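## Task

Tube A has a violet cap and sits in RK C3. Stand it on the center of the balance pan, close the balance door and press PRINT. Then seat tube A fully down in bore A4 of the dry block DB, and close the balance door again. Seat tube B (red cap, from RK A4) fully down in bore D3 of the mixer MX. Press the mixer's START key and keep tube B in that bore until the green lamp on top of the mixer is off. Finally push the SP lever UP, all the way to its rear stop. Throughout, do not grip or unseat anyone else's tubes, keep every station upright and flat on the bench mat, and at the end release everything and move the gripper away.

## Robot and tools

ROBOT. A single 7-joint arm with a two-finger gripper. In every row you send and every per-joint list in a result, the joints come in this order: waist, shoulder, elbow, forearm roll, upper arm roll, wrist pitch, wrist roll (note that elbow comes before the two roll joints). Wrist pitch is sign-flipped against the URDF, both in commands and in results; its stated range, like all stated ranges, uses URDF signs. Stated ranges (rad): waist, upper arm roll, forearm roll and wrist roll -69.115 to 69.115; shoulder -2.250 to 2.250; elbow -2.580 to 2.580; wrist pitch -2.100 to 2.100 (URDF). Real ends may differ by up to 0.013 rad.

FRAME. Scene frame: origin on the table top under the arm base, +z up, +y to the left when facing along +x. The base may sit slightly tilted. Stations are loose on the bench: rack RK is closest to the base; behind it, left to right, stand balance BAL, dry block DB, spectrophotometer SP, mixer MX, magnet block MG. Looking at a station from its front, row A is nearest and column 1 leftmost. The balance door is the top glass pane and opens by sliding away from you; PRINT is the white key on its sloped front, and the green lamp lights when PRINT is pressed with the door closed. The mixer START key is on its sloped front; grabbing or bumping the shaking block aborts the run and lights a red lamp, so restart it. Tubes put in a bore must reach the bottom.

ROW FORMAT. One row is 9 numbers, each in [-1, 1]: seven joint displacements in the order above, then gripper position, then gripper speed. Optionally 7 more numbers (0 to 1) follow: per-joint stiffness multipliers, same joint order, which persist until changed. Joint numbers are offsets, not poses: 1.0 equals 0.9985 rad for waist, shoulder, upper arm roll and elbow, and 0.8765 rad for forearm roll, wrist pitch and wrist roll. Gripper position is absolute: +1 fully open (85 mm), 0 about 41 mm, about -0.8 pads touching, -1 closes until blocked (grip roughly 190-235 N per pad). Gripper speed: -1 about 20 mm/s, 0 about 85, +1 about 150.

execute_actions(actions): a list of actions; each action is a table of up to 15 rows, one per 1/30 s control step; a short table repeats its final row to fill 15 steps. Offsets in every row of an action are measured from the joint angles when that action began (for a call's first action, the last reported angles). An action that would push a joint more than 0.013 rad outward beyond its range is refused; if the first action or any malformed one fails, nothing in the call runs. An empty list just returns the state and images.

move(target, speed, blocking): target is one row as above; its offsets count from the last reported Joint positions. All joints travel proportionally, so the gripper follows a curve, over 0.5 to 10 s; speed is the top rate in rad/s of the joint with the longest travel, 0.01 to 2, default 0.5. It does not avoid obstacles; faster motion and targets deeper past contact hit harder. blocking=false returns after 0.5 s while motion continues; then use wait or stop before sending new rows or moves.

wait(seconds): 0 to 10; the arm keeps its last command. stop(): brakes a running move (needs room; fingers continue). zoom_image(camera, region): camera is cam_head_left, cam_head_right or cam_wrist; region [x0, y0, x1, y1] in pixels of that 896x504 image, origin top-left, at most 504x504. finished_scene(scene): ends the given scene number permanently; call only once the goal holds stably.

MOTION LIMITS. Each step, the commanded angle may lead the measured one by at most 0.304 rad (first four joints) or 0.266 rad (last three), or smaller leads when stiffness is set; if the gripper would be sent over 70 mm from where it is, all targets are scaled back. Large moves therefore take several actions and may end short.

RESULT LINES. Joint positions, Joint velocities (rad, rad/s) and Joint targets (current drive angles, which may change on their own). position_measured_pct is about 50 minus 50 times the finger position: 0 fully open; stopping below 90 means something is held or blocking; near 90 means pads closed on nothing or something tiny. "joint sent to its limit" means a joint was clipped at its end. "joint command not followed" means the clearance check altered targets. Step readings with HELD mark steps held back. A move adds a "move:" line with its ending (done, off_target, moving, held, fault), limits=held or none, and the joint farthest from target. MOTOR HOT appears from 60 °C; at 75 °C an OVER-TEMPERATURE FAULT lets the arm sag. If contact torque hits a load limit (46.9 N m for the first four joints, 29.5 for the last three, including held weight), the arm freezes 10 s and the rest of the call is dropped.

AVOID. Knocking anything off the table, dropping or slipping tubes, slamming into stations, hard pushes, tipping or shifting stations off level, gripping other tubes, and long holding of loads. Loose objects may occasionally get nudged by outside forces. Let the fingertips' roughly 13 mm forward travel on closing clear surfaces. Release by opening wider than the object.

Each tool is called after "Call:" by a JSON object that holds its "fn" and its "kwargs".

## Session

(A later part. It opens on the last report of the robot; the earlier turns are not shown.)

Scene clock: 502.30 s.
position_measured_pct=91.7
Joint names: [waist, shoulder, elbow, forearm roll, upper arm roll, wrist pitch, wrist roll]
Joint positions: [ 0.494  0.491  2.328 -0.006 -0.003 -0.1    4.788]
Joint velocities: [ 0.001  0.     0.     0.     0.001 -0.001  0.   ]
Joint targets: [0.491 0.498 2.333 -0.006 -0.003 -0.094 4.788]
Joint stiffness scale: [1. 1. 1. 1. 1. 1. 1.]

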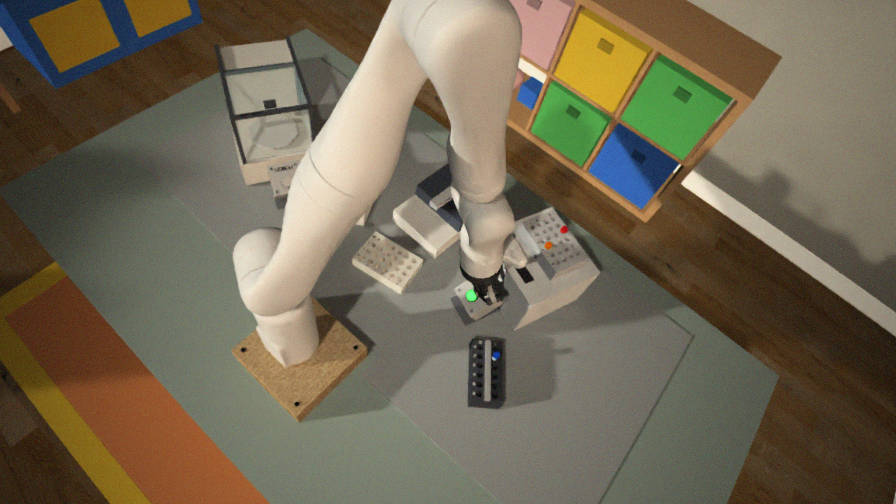

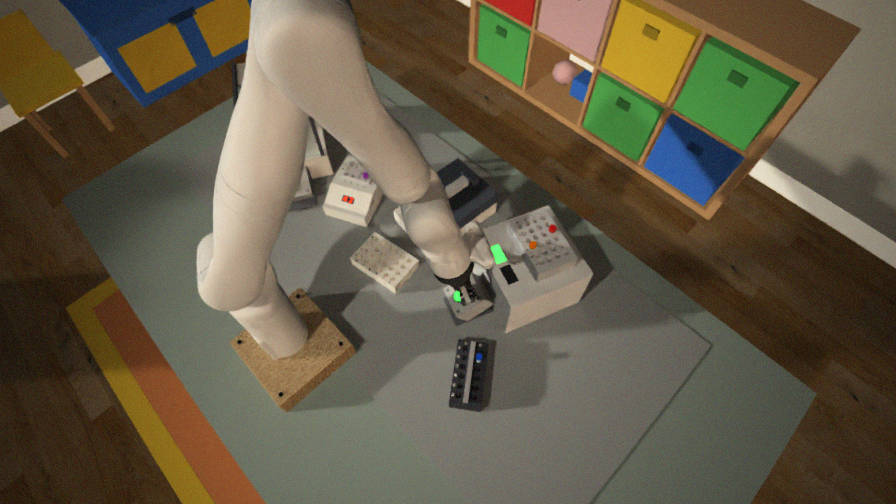

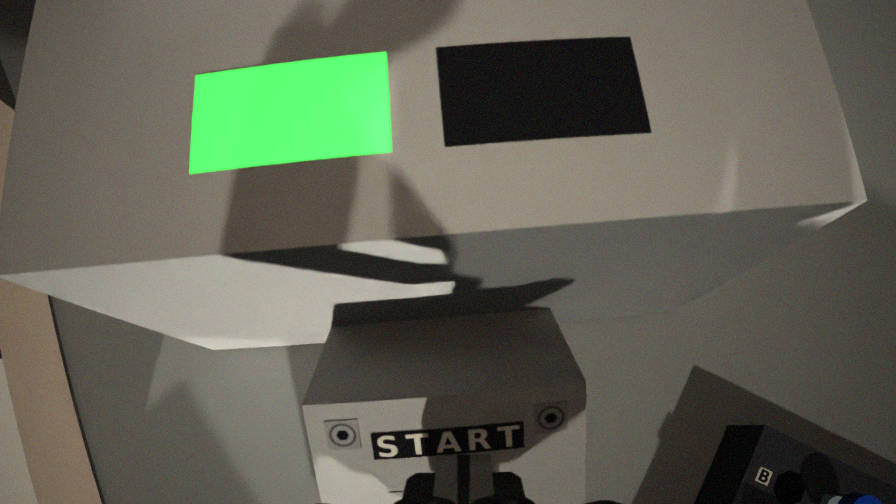

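Call:
{"fn": "move", "kwargs": {"target": [0,-0.453,-0.151,0,0,-0.94,0,-1,0], "speed": 0.5}}

Call:
{"fn": "move", "kwargs": {"target": [-0.55,0.1,-0.12,0,0,-0.02,0,0.2,0], "speed": 0.5}}

Scene clock: 515.40 s.
position_measured_pct=91.7
Joint names: [waist, shoulder, elbow, forearm roll, upper arm roll, wrist pitch, wrist roll]
Joint positions: [ 0.494  0.041  2.182 -0.006 -0.003 -0.918  4.788]
Joint velocities: [ 0.002 -0.002 -0.     0.001  0.     0.     0.001]
Joint targets: [0.494 0.039 2.177 -0.006 -0.003 -0.923 4.788]
Joint stiffness scale: [1. 1. 1. 1. 1. 1. 1.]
move: done; limits=none; farthest joint: the wrist pitch, 0.006 radians from its target (0.825 radians at the start)

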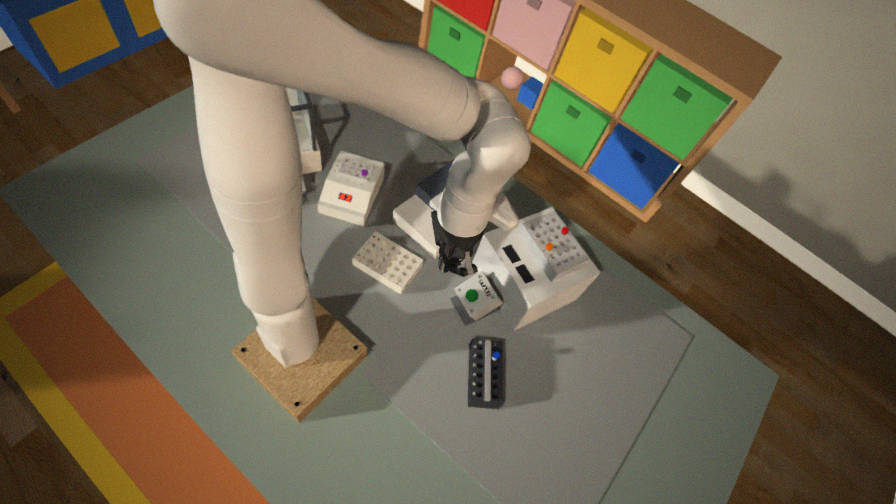

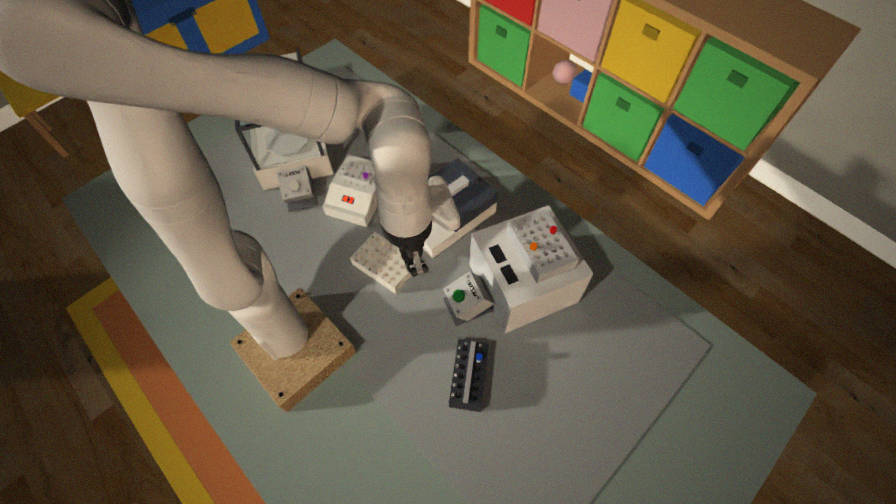

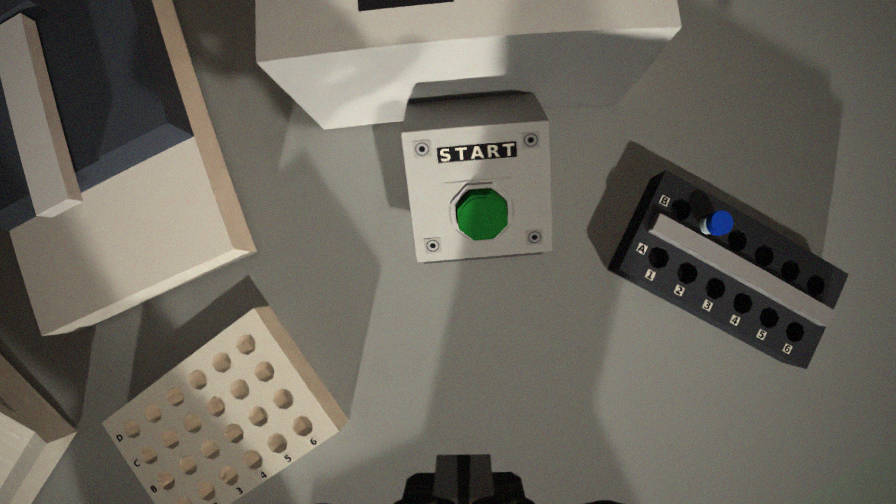

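Scene clock: 517.17 s.
position_measured_pct=40.1
Joint names: [waist, shoulder, elbow, forearm roll, upper arm roll, wrist pitch, wrist roll]
Joint positions: [-0.053  0.139  2.067 -0.006 -0.003 -0.93   4.788]
Joint velocities: [-0.003  0.001 -0.     0.    -0.001  0.    -0.   ]
Joint targets: [-0.055 0.141 2.062 -0.006 -0.003 -0.936 4.788]
Joint stiffness scale: [1. 1. 1. 1. 1. 1. 1.]
move: done; limits=none; farthest joint: the elbow, 0.005 radians from its target (0.120 radians at the start)

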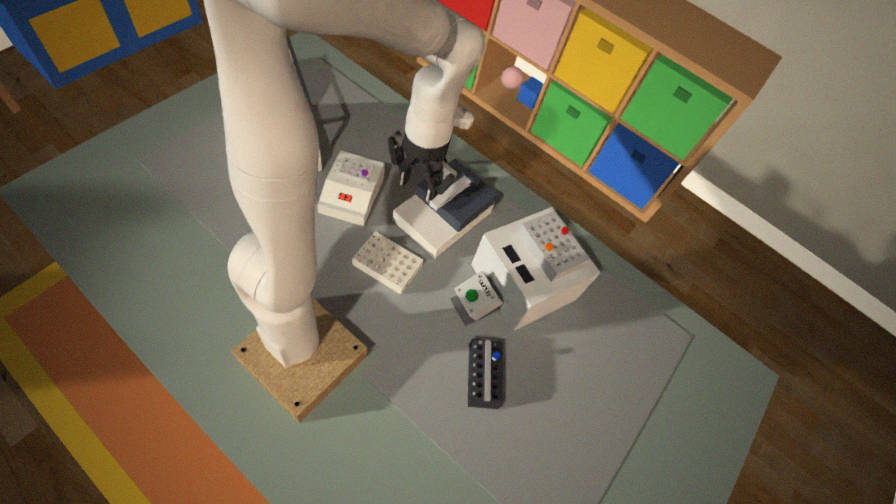

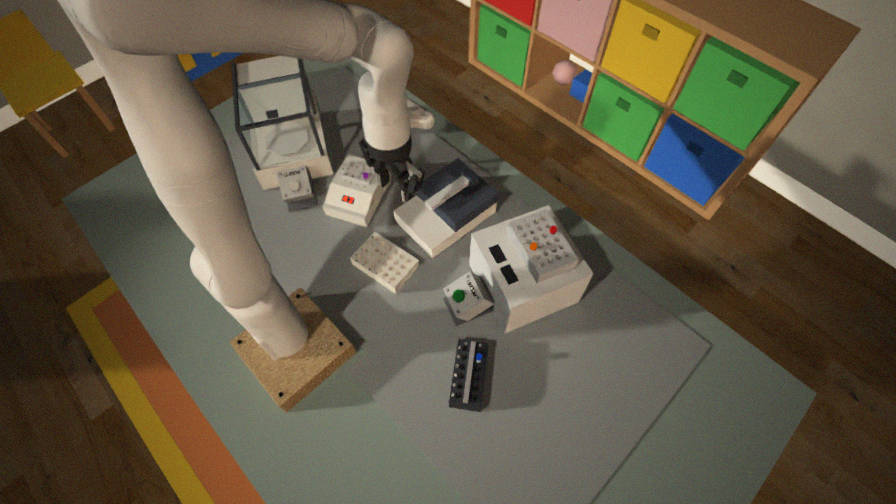

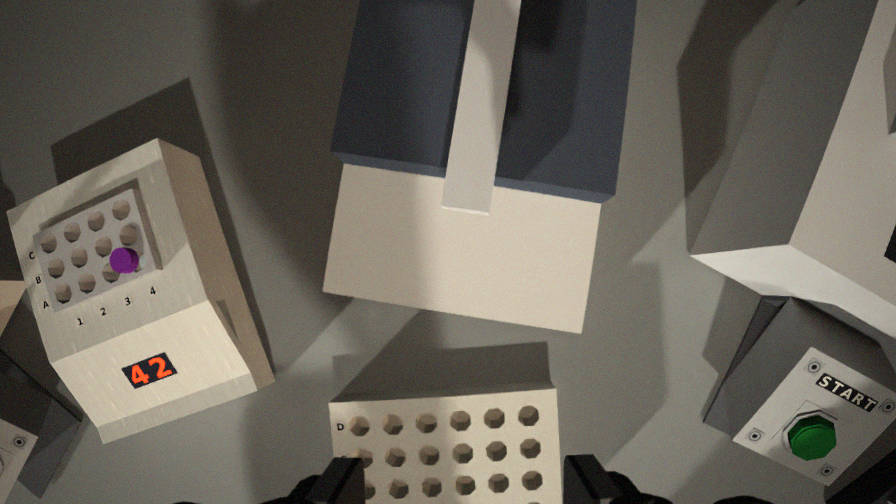

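Call:
{"fn": "move", "kwargs": {"target": [0,0.359,-0.128,0,0,0.268,0.12,0.2,0], "speed": 0.4}}

Scene clock: 524.83 s.
position_measured_pct=40.1
Joint names: [waist, shoulder, elbow, forearm roll, upper arm roll, wrist pitch, wrist roll]
Joint positions: [-0.053  0.495  1.944 -0.006 -0.003 -0.701  4.884]
Joint velocities: [ 0.     0.003 -0.    -0.    -0.    -0.001  0.   ]
Joint targets: [-0.053 0.497 1.939 -0.006 -0.003 -0.695 4.893]
Joint stiffness scale: [1. 1. 1. 1. 1. 1. 1.]
move: done; limits=none; farthest joint: the wrist roll, 0.009 radians from its target (0.105 radians at the start)

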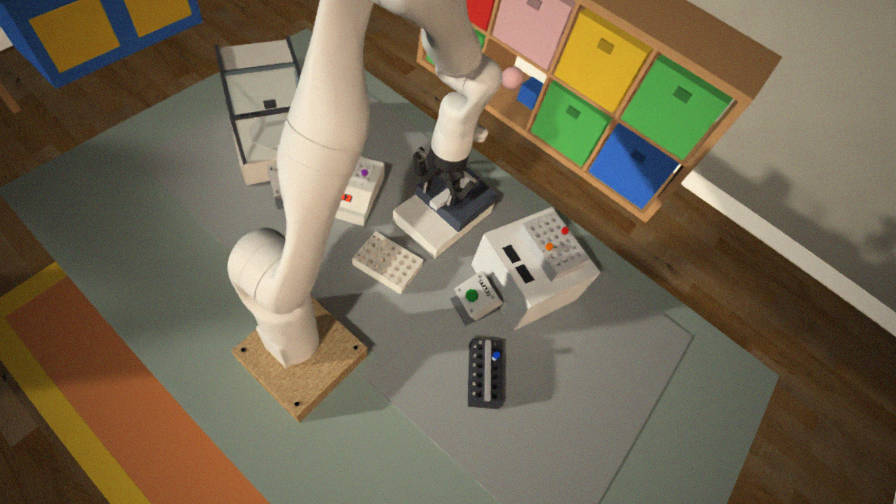

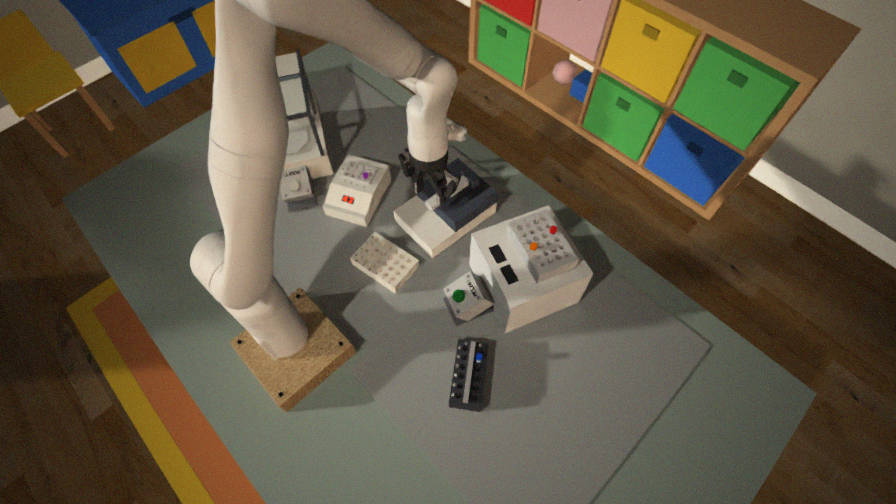

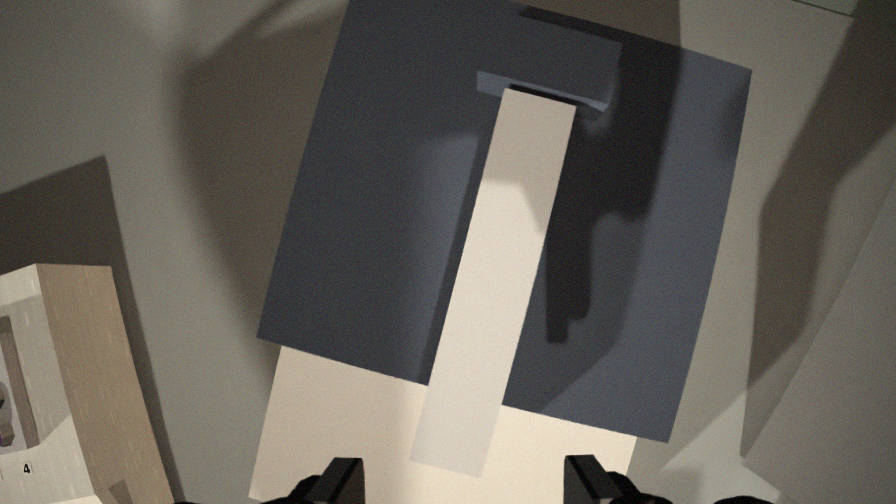

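Call:
{"fn": "move", "kwargs": {"target": [-0.016,0.04,-0.022,0,0,0.025,-0.285,0.2,0], "speed": 0.3}}

Scene clock: 530.43 s.
position_measured_pct=40.1
Joint names: [waist, shoulder, elbow, forearm roll, upper arm roll, wrist pitch, wrist roll]
Joint positions: [-0.066  0.533  1.927 -0.006 -0.003 -0.684  4.643]
Joint velocities: [-0.001  0.003 -0.    -0.    -0.     0.001 -0.   ]
Joint targets: [-0.069 0.535 1.922 -0.006 -0.003 -0.679 4.635]
Joint stiffness scale: [1. 1. 1. 1. 1. 1. 1.]
move: done; limits=none; farthest joint: the wrist roll, 0.009 radians from its target (0.250 radians at the start)

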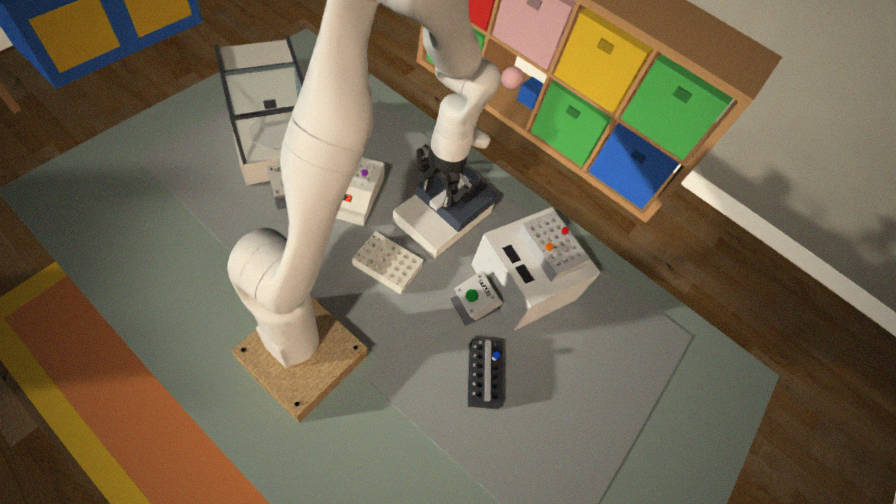

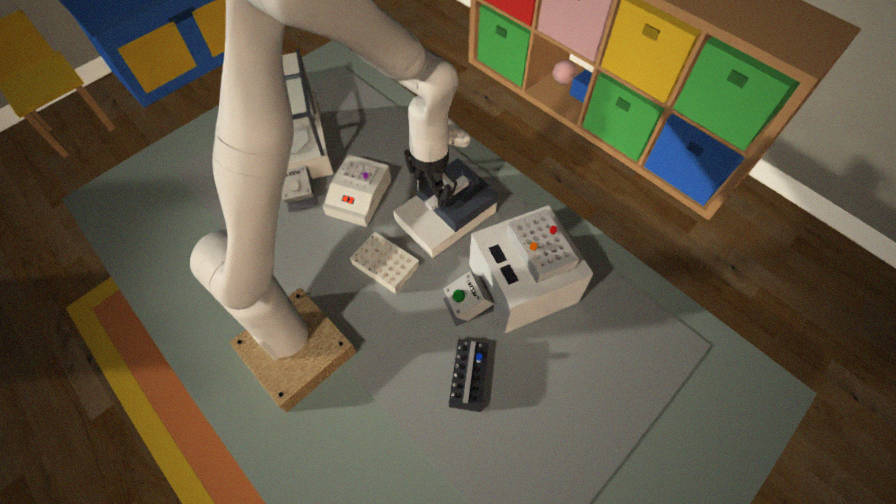

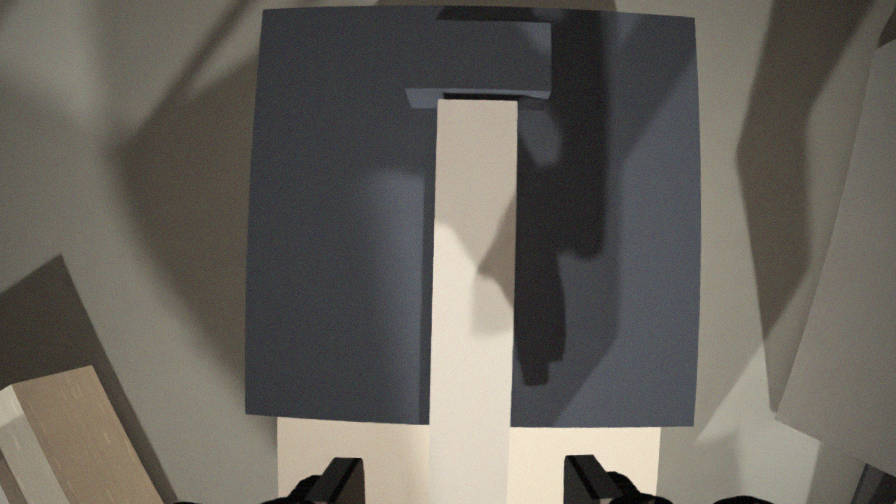

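Call:
{"fn": "move", "kwargs": {"target": [0.006,0.051,-0.031,0,0,0.03,0,0.2,0], "speed": 0.1}}

Call:
{"fn": "move", "kwargs": {"target": [0,0,0,0,0,0,0,-0.5,0]}}

Scene clock: 538.07 s.
position_measured_pct=40.1
Joint names: [waist, shoulder, elbow, forearm roll, upper arm roll, wrist pitch, wrist roll]
Joint positions: [-0.063  0.581  1.901 -0.006 -0.003 -0.663  4.643]
Joint velocities: [ 0.001  0.002 -0.     0.    -0.     0.     0.   ]
Joint targets: [-0.060 0.583 1.896 -0.006 -0.003 -0.658 4.643]
Joint stiffness scale: [1. 1. 1. 1. 1. 1. 1.]
move: done; limits=none; farthest joint: the elbow, 0.005 radians from its target (0.031 radians at the start)

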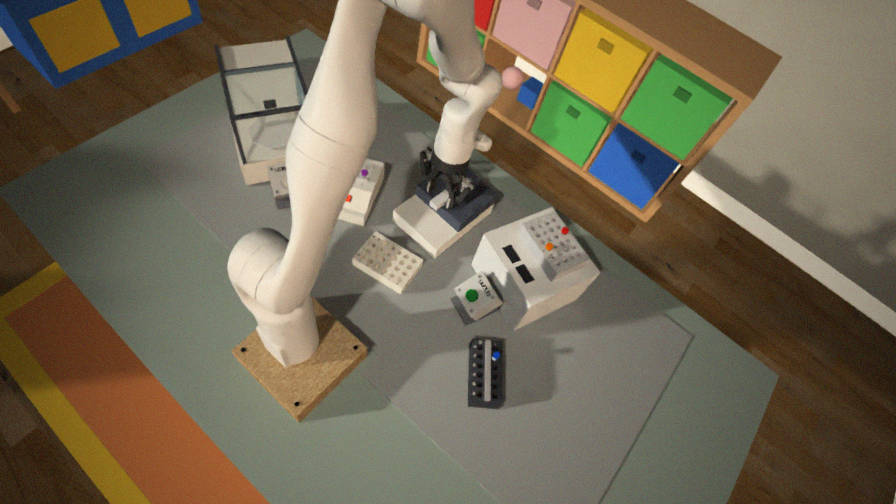

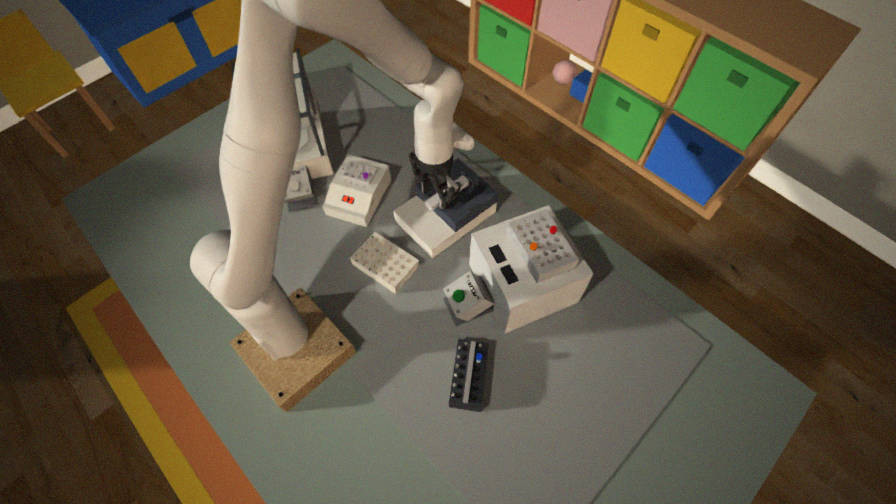

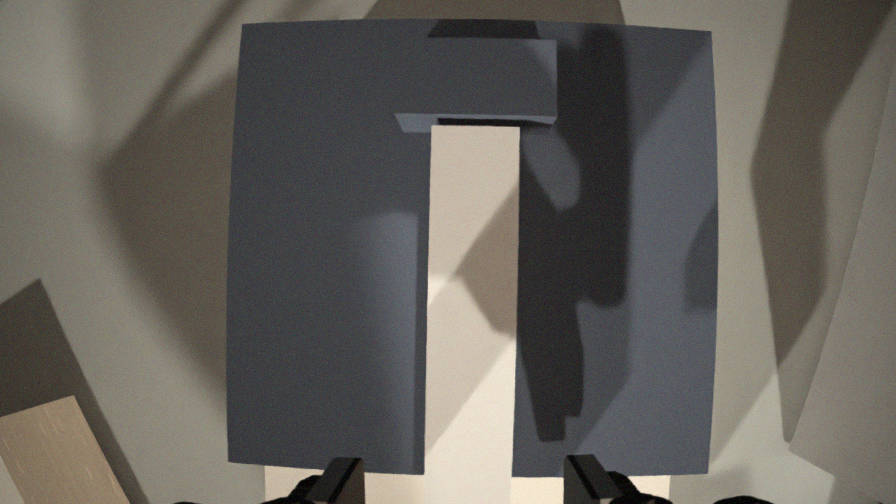

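Scene clock: 538.73 s.
position_measured_pct=71.8
Joint names: [waist, shoulder, elbow, forearm roll, upper arm roll, wrist pitch, wrist roll]
Joint positions: [-0.062  0.581  1.901 -0.006 -0.002 -0.663  4.643]
Joint velocities: [ 0.001  0.001  0.001  0.     0.001 -0.001 -0.   ]
Joint targets: [-0.063 0.581 1.901 -0.006 -0.003 -0.663 4.643]
Joint stiffness scale: [1. 1. 1. 1. 1. 1. 1.]
move: done; limits=none; farthest joint: the waist, 0.001 radians from its target (0.000 radians at the start)

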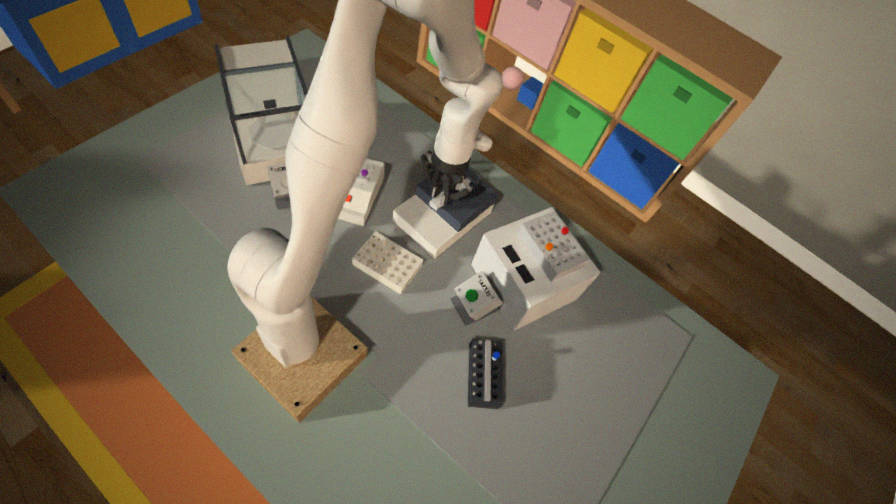

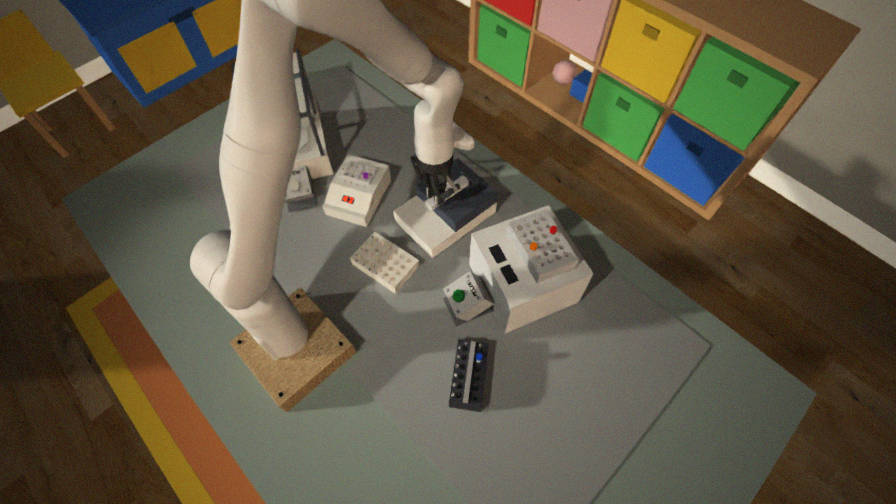

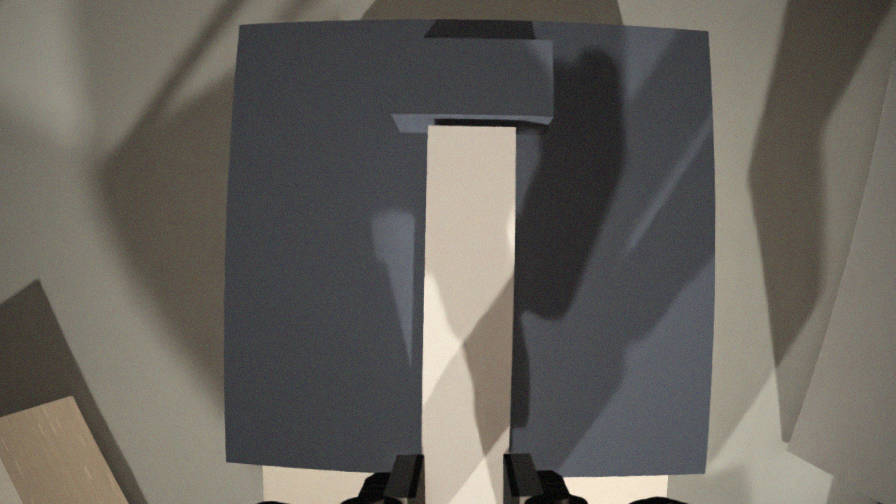

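Call:
{"fn": "move", "kwargs": {"target": [0.004,-0.068,-0.096,0,0,-0.184,0,-0.47,0], "speed": 0.12}}

Scene clock: 548.87 s.
position_measured_pct=73.4
Joint names: [waist, shoulder, elbow, forearm roll, upper arm roll, wrist pitch, wrist roll]
Joint positions: [-0.061  0.515  1.81  -0.006 -0.002 -0.819  4.643]
Joint velocities: [-0.001 -0.002 -0.001 -0.    -0.    -0.     0.   ]
Joint targets: [-0.058 0.513 1.805 -0.006 -0.002 -0.824 4.643]
Joint stiffness scale: [1. 1. 1. 1. 1. 1. 1.]
move: done; limits=none; farthest joint: the elbow, 0.005 radians from its target (0.096 radians at the start)

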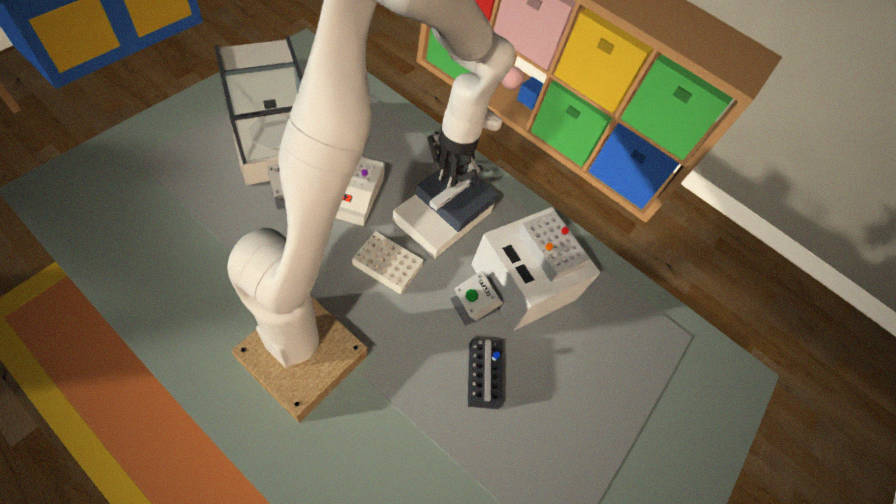

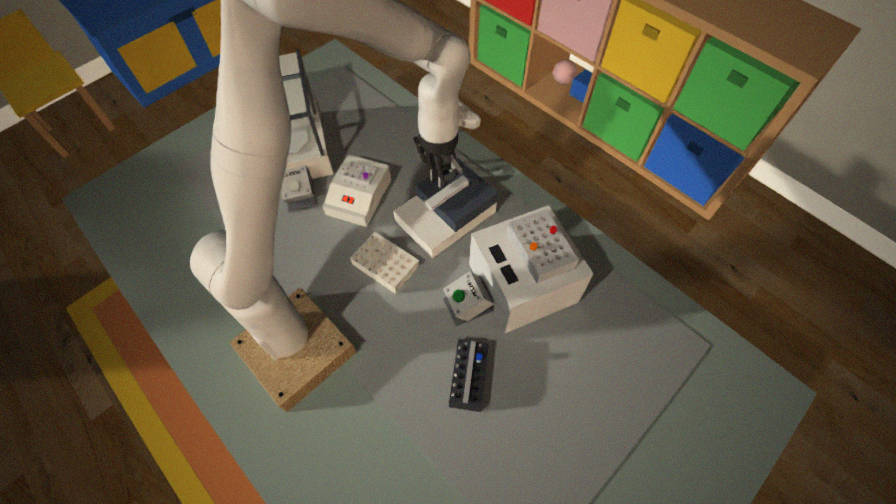

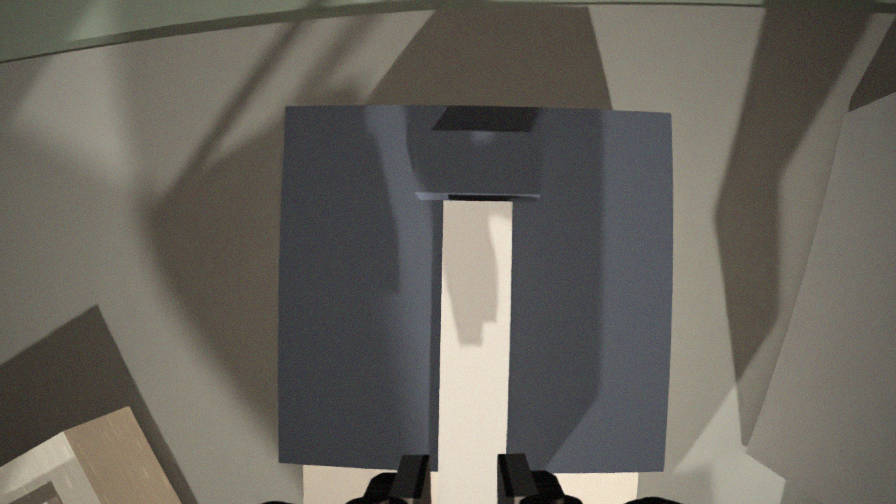

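Call:
{"fn": "move", "kwargs": {"target": [0.003,0.09,0.13,0,0,0.247,0,0.1,1], "speed": 0.2}}

Call:
{"fn": "move", "kwargs": {"target": [0,0,0,0,0,0,0,-0.55,0]}}

Call:
{"fn": "move", "kwargs": {"target": [0.004,-0.086,-0.105,0,0,-0.218,0,-0.55,0], "speed": 0.12}}

Scene clock: 556.43 s.
position_measured_pct=45.2
Joint names: [waist, shoulder, elbow, forearm roll, upper arm roll, wrist pitch, wrist roll]
Joint positions: [-0.06   0.603  1.935 -0.006 -0.002 -0.608  4.643]
Joint velocities: [ 0.     0.002  0.    -0.    -0.     0.001  0.   ]
Joint targets: [-0.058 0.605 1.940 -0.006 -0.002 -0.603 4.643]
Joint stiffness scale: [1. 1. 1. 1. 1. 1. 1.]
move: done; limits=none; farthest joint: the elbow, 0.005 radians from its target (0.130 radians at the start)

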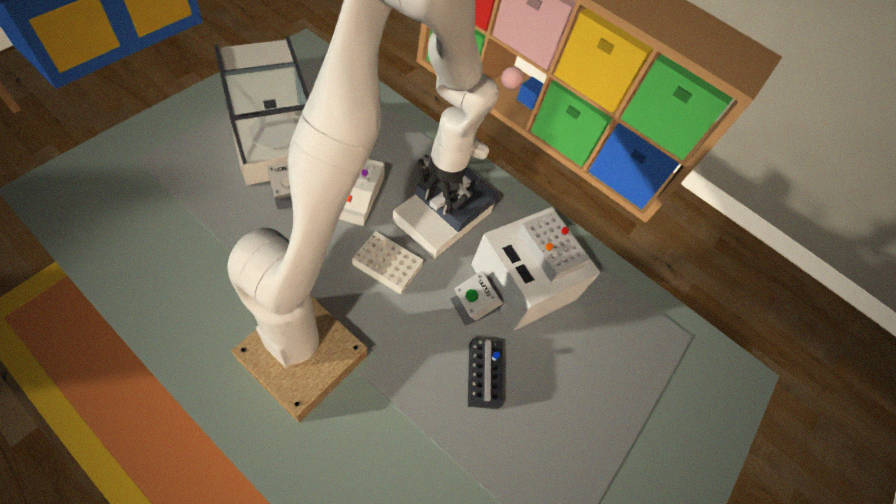

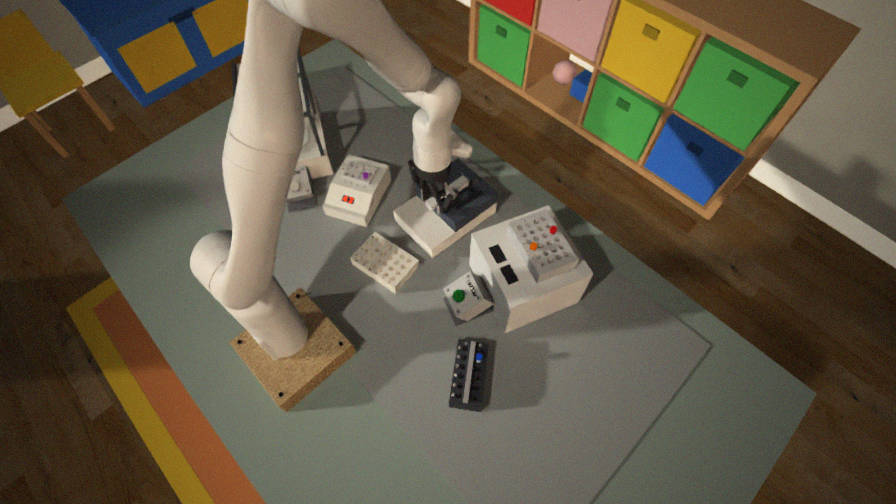

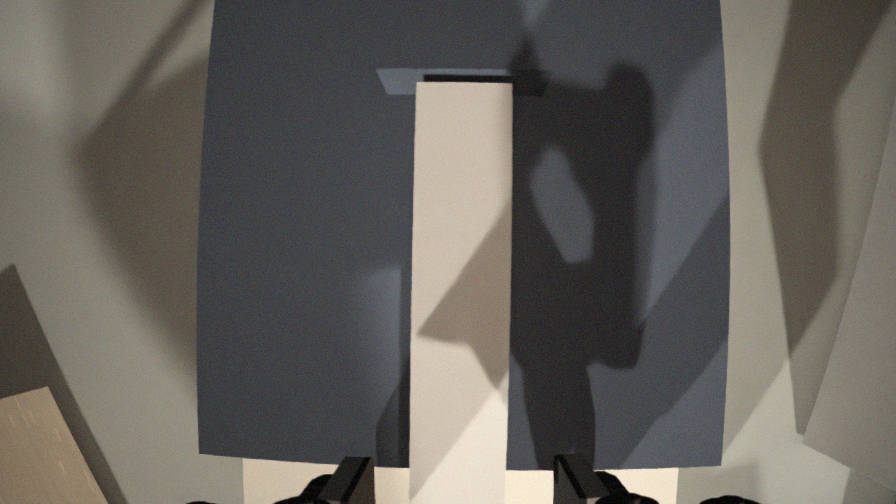

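Scene clock: 557.03 s.
position_measured_pct=71.0
Joint names: [waist, shoulder, elbow, forearm roll, upper arm roll, wrist pitch, wrist roll]
Joint positions: [-0.061  0.602  1.935 -0.006 -0.004 -0.608  4.643]
Joint velocities: [ 0.002 -0.001  0.    -0.001  0.    -0.001 -0.   ]
Joint targets: [-0.060 0.603 1.935 -0.006 -0.002 -0.608 4.643]
Joint stiffness scale: [1. 1. 1. 1. 1. 1. 1.]
move: done; limits=none; farthest joint: the upper arm roll, 0.002 radians from its target (0.000 radians at the start)

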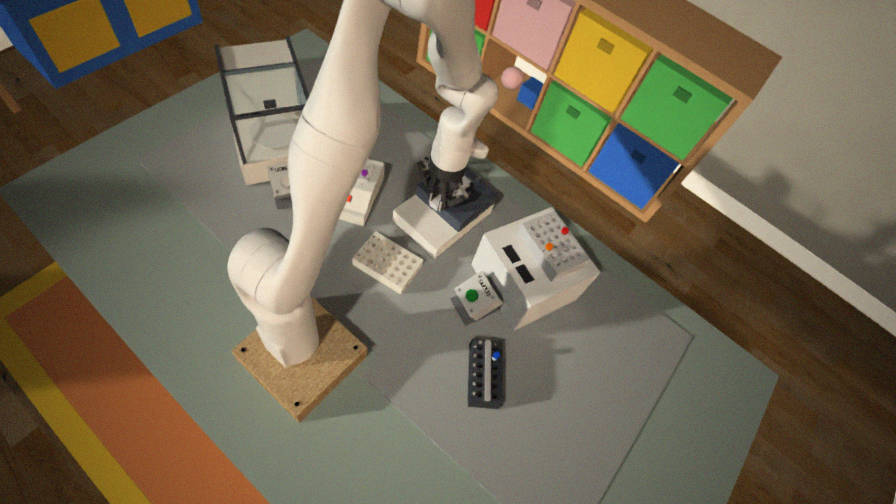

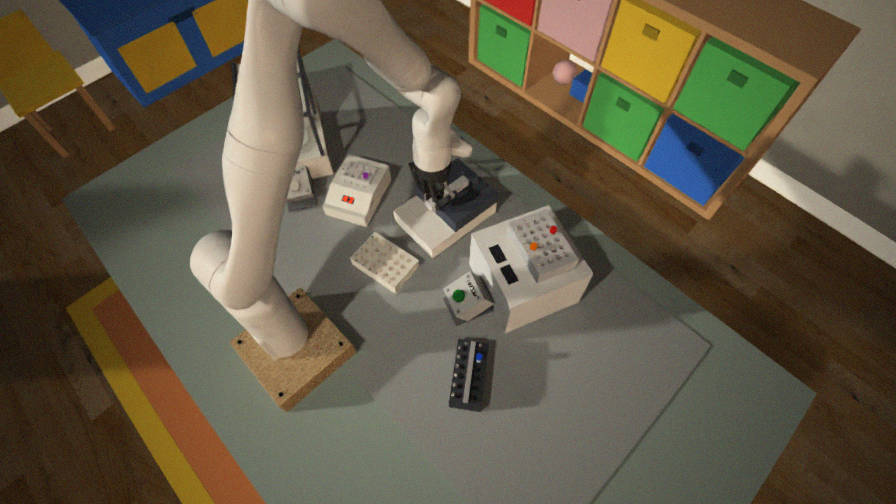

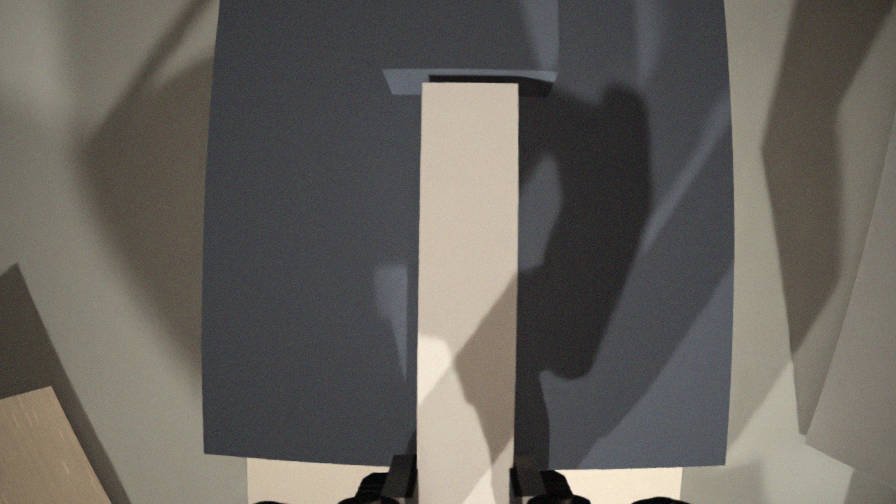

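Scene clock: 559.00 s.
position_measured_pct=71.0
Joint names: [waist, shoulder, elbow, forearm roll, upper arm roll, wrist pitch, wrist roll]
Joint positions: [-0.059  0.52   1.838 -0.006 -0.004 -0.8    4.643]
Joint velocities: [ 0.    -0.002  0.001 -0.001 -0.    -0.003 -0.   ]
Joint targets: [-0.057 0.516 1.830 -0.006 -0.004 -0.799 4.643]
Joint stiffness scale: [1. 1. 1. 1. 1. 1. 1.]
move: done; limits=none; farthest joint: the elbow, 0.008 radians from its target (0.105 radians at the start)

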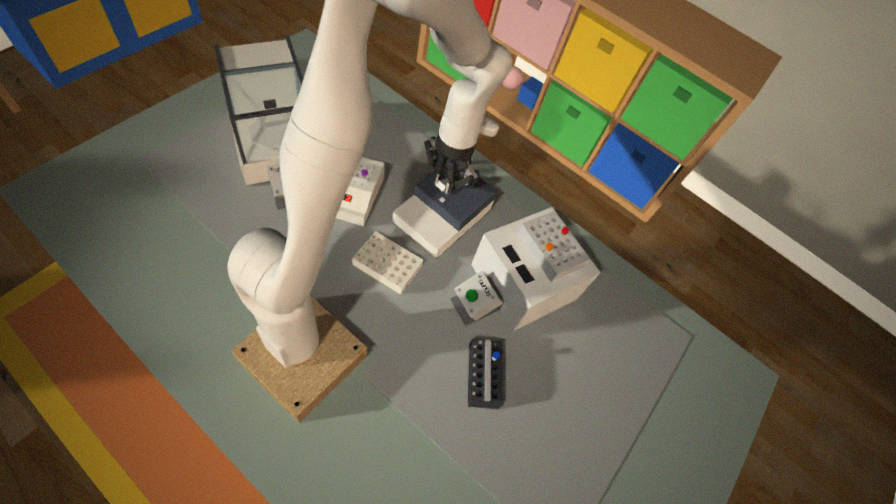

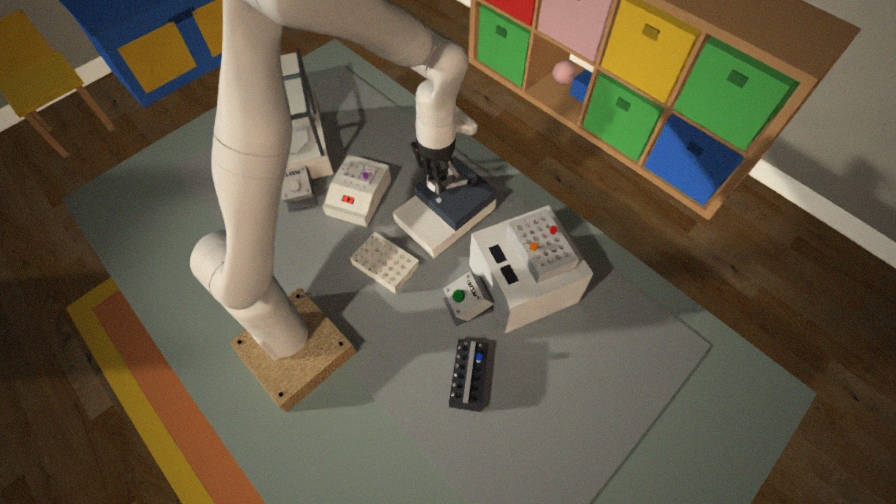

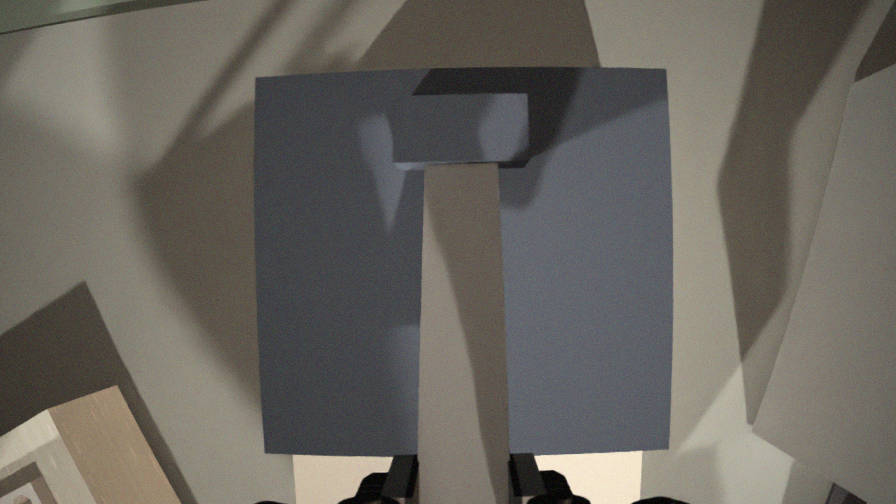

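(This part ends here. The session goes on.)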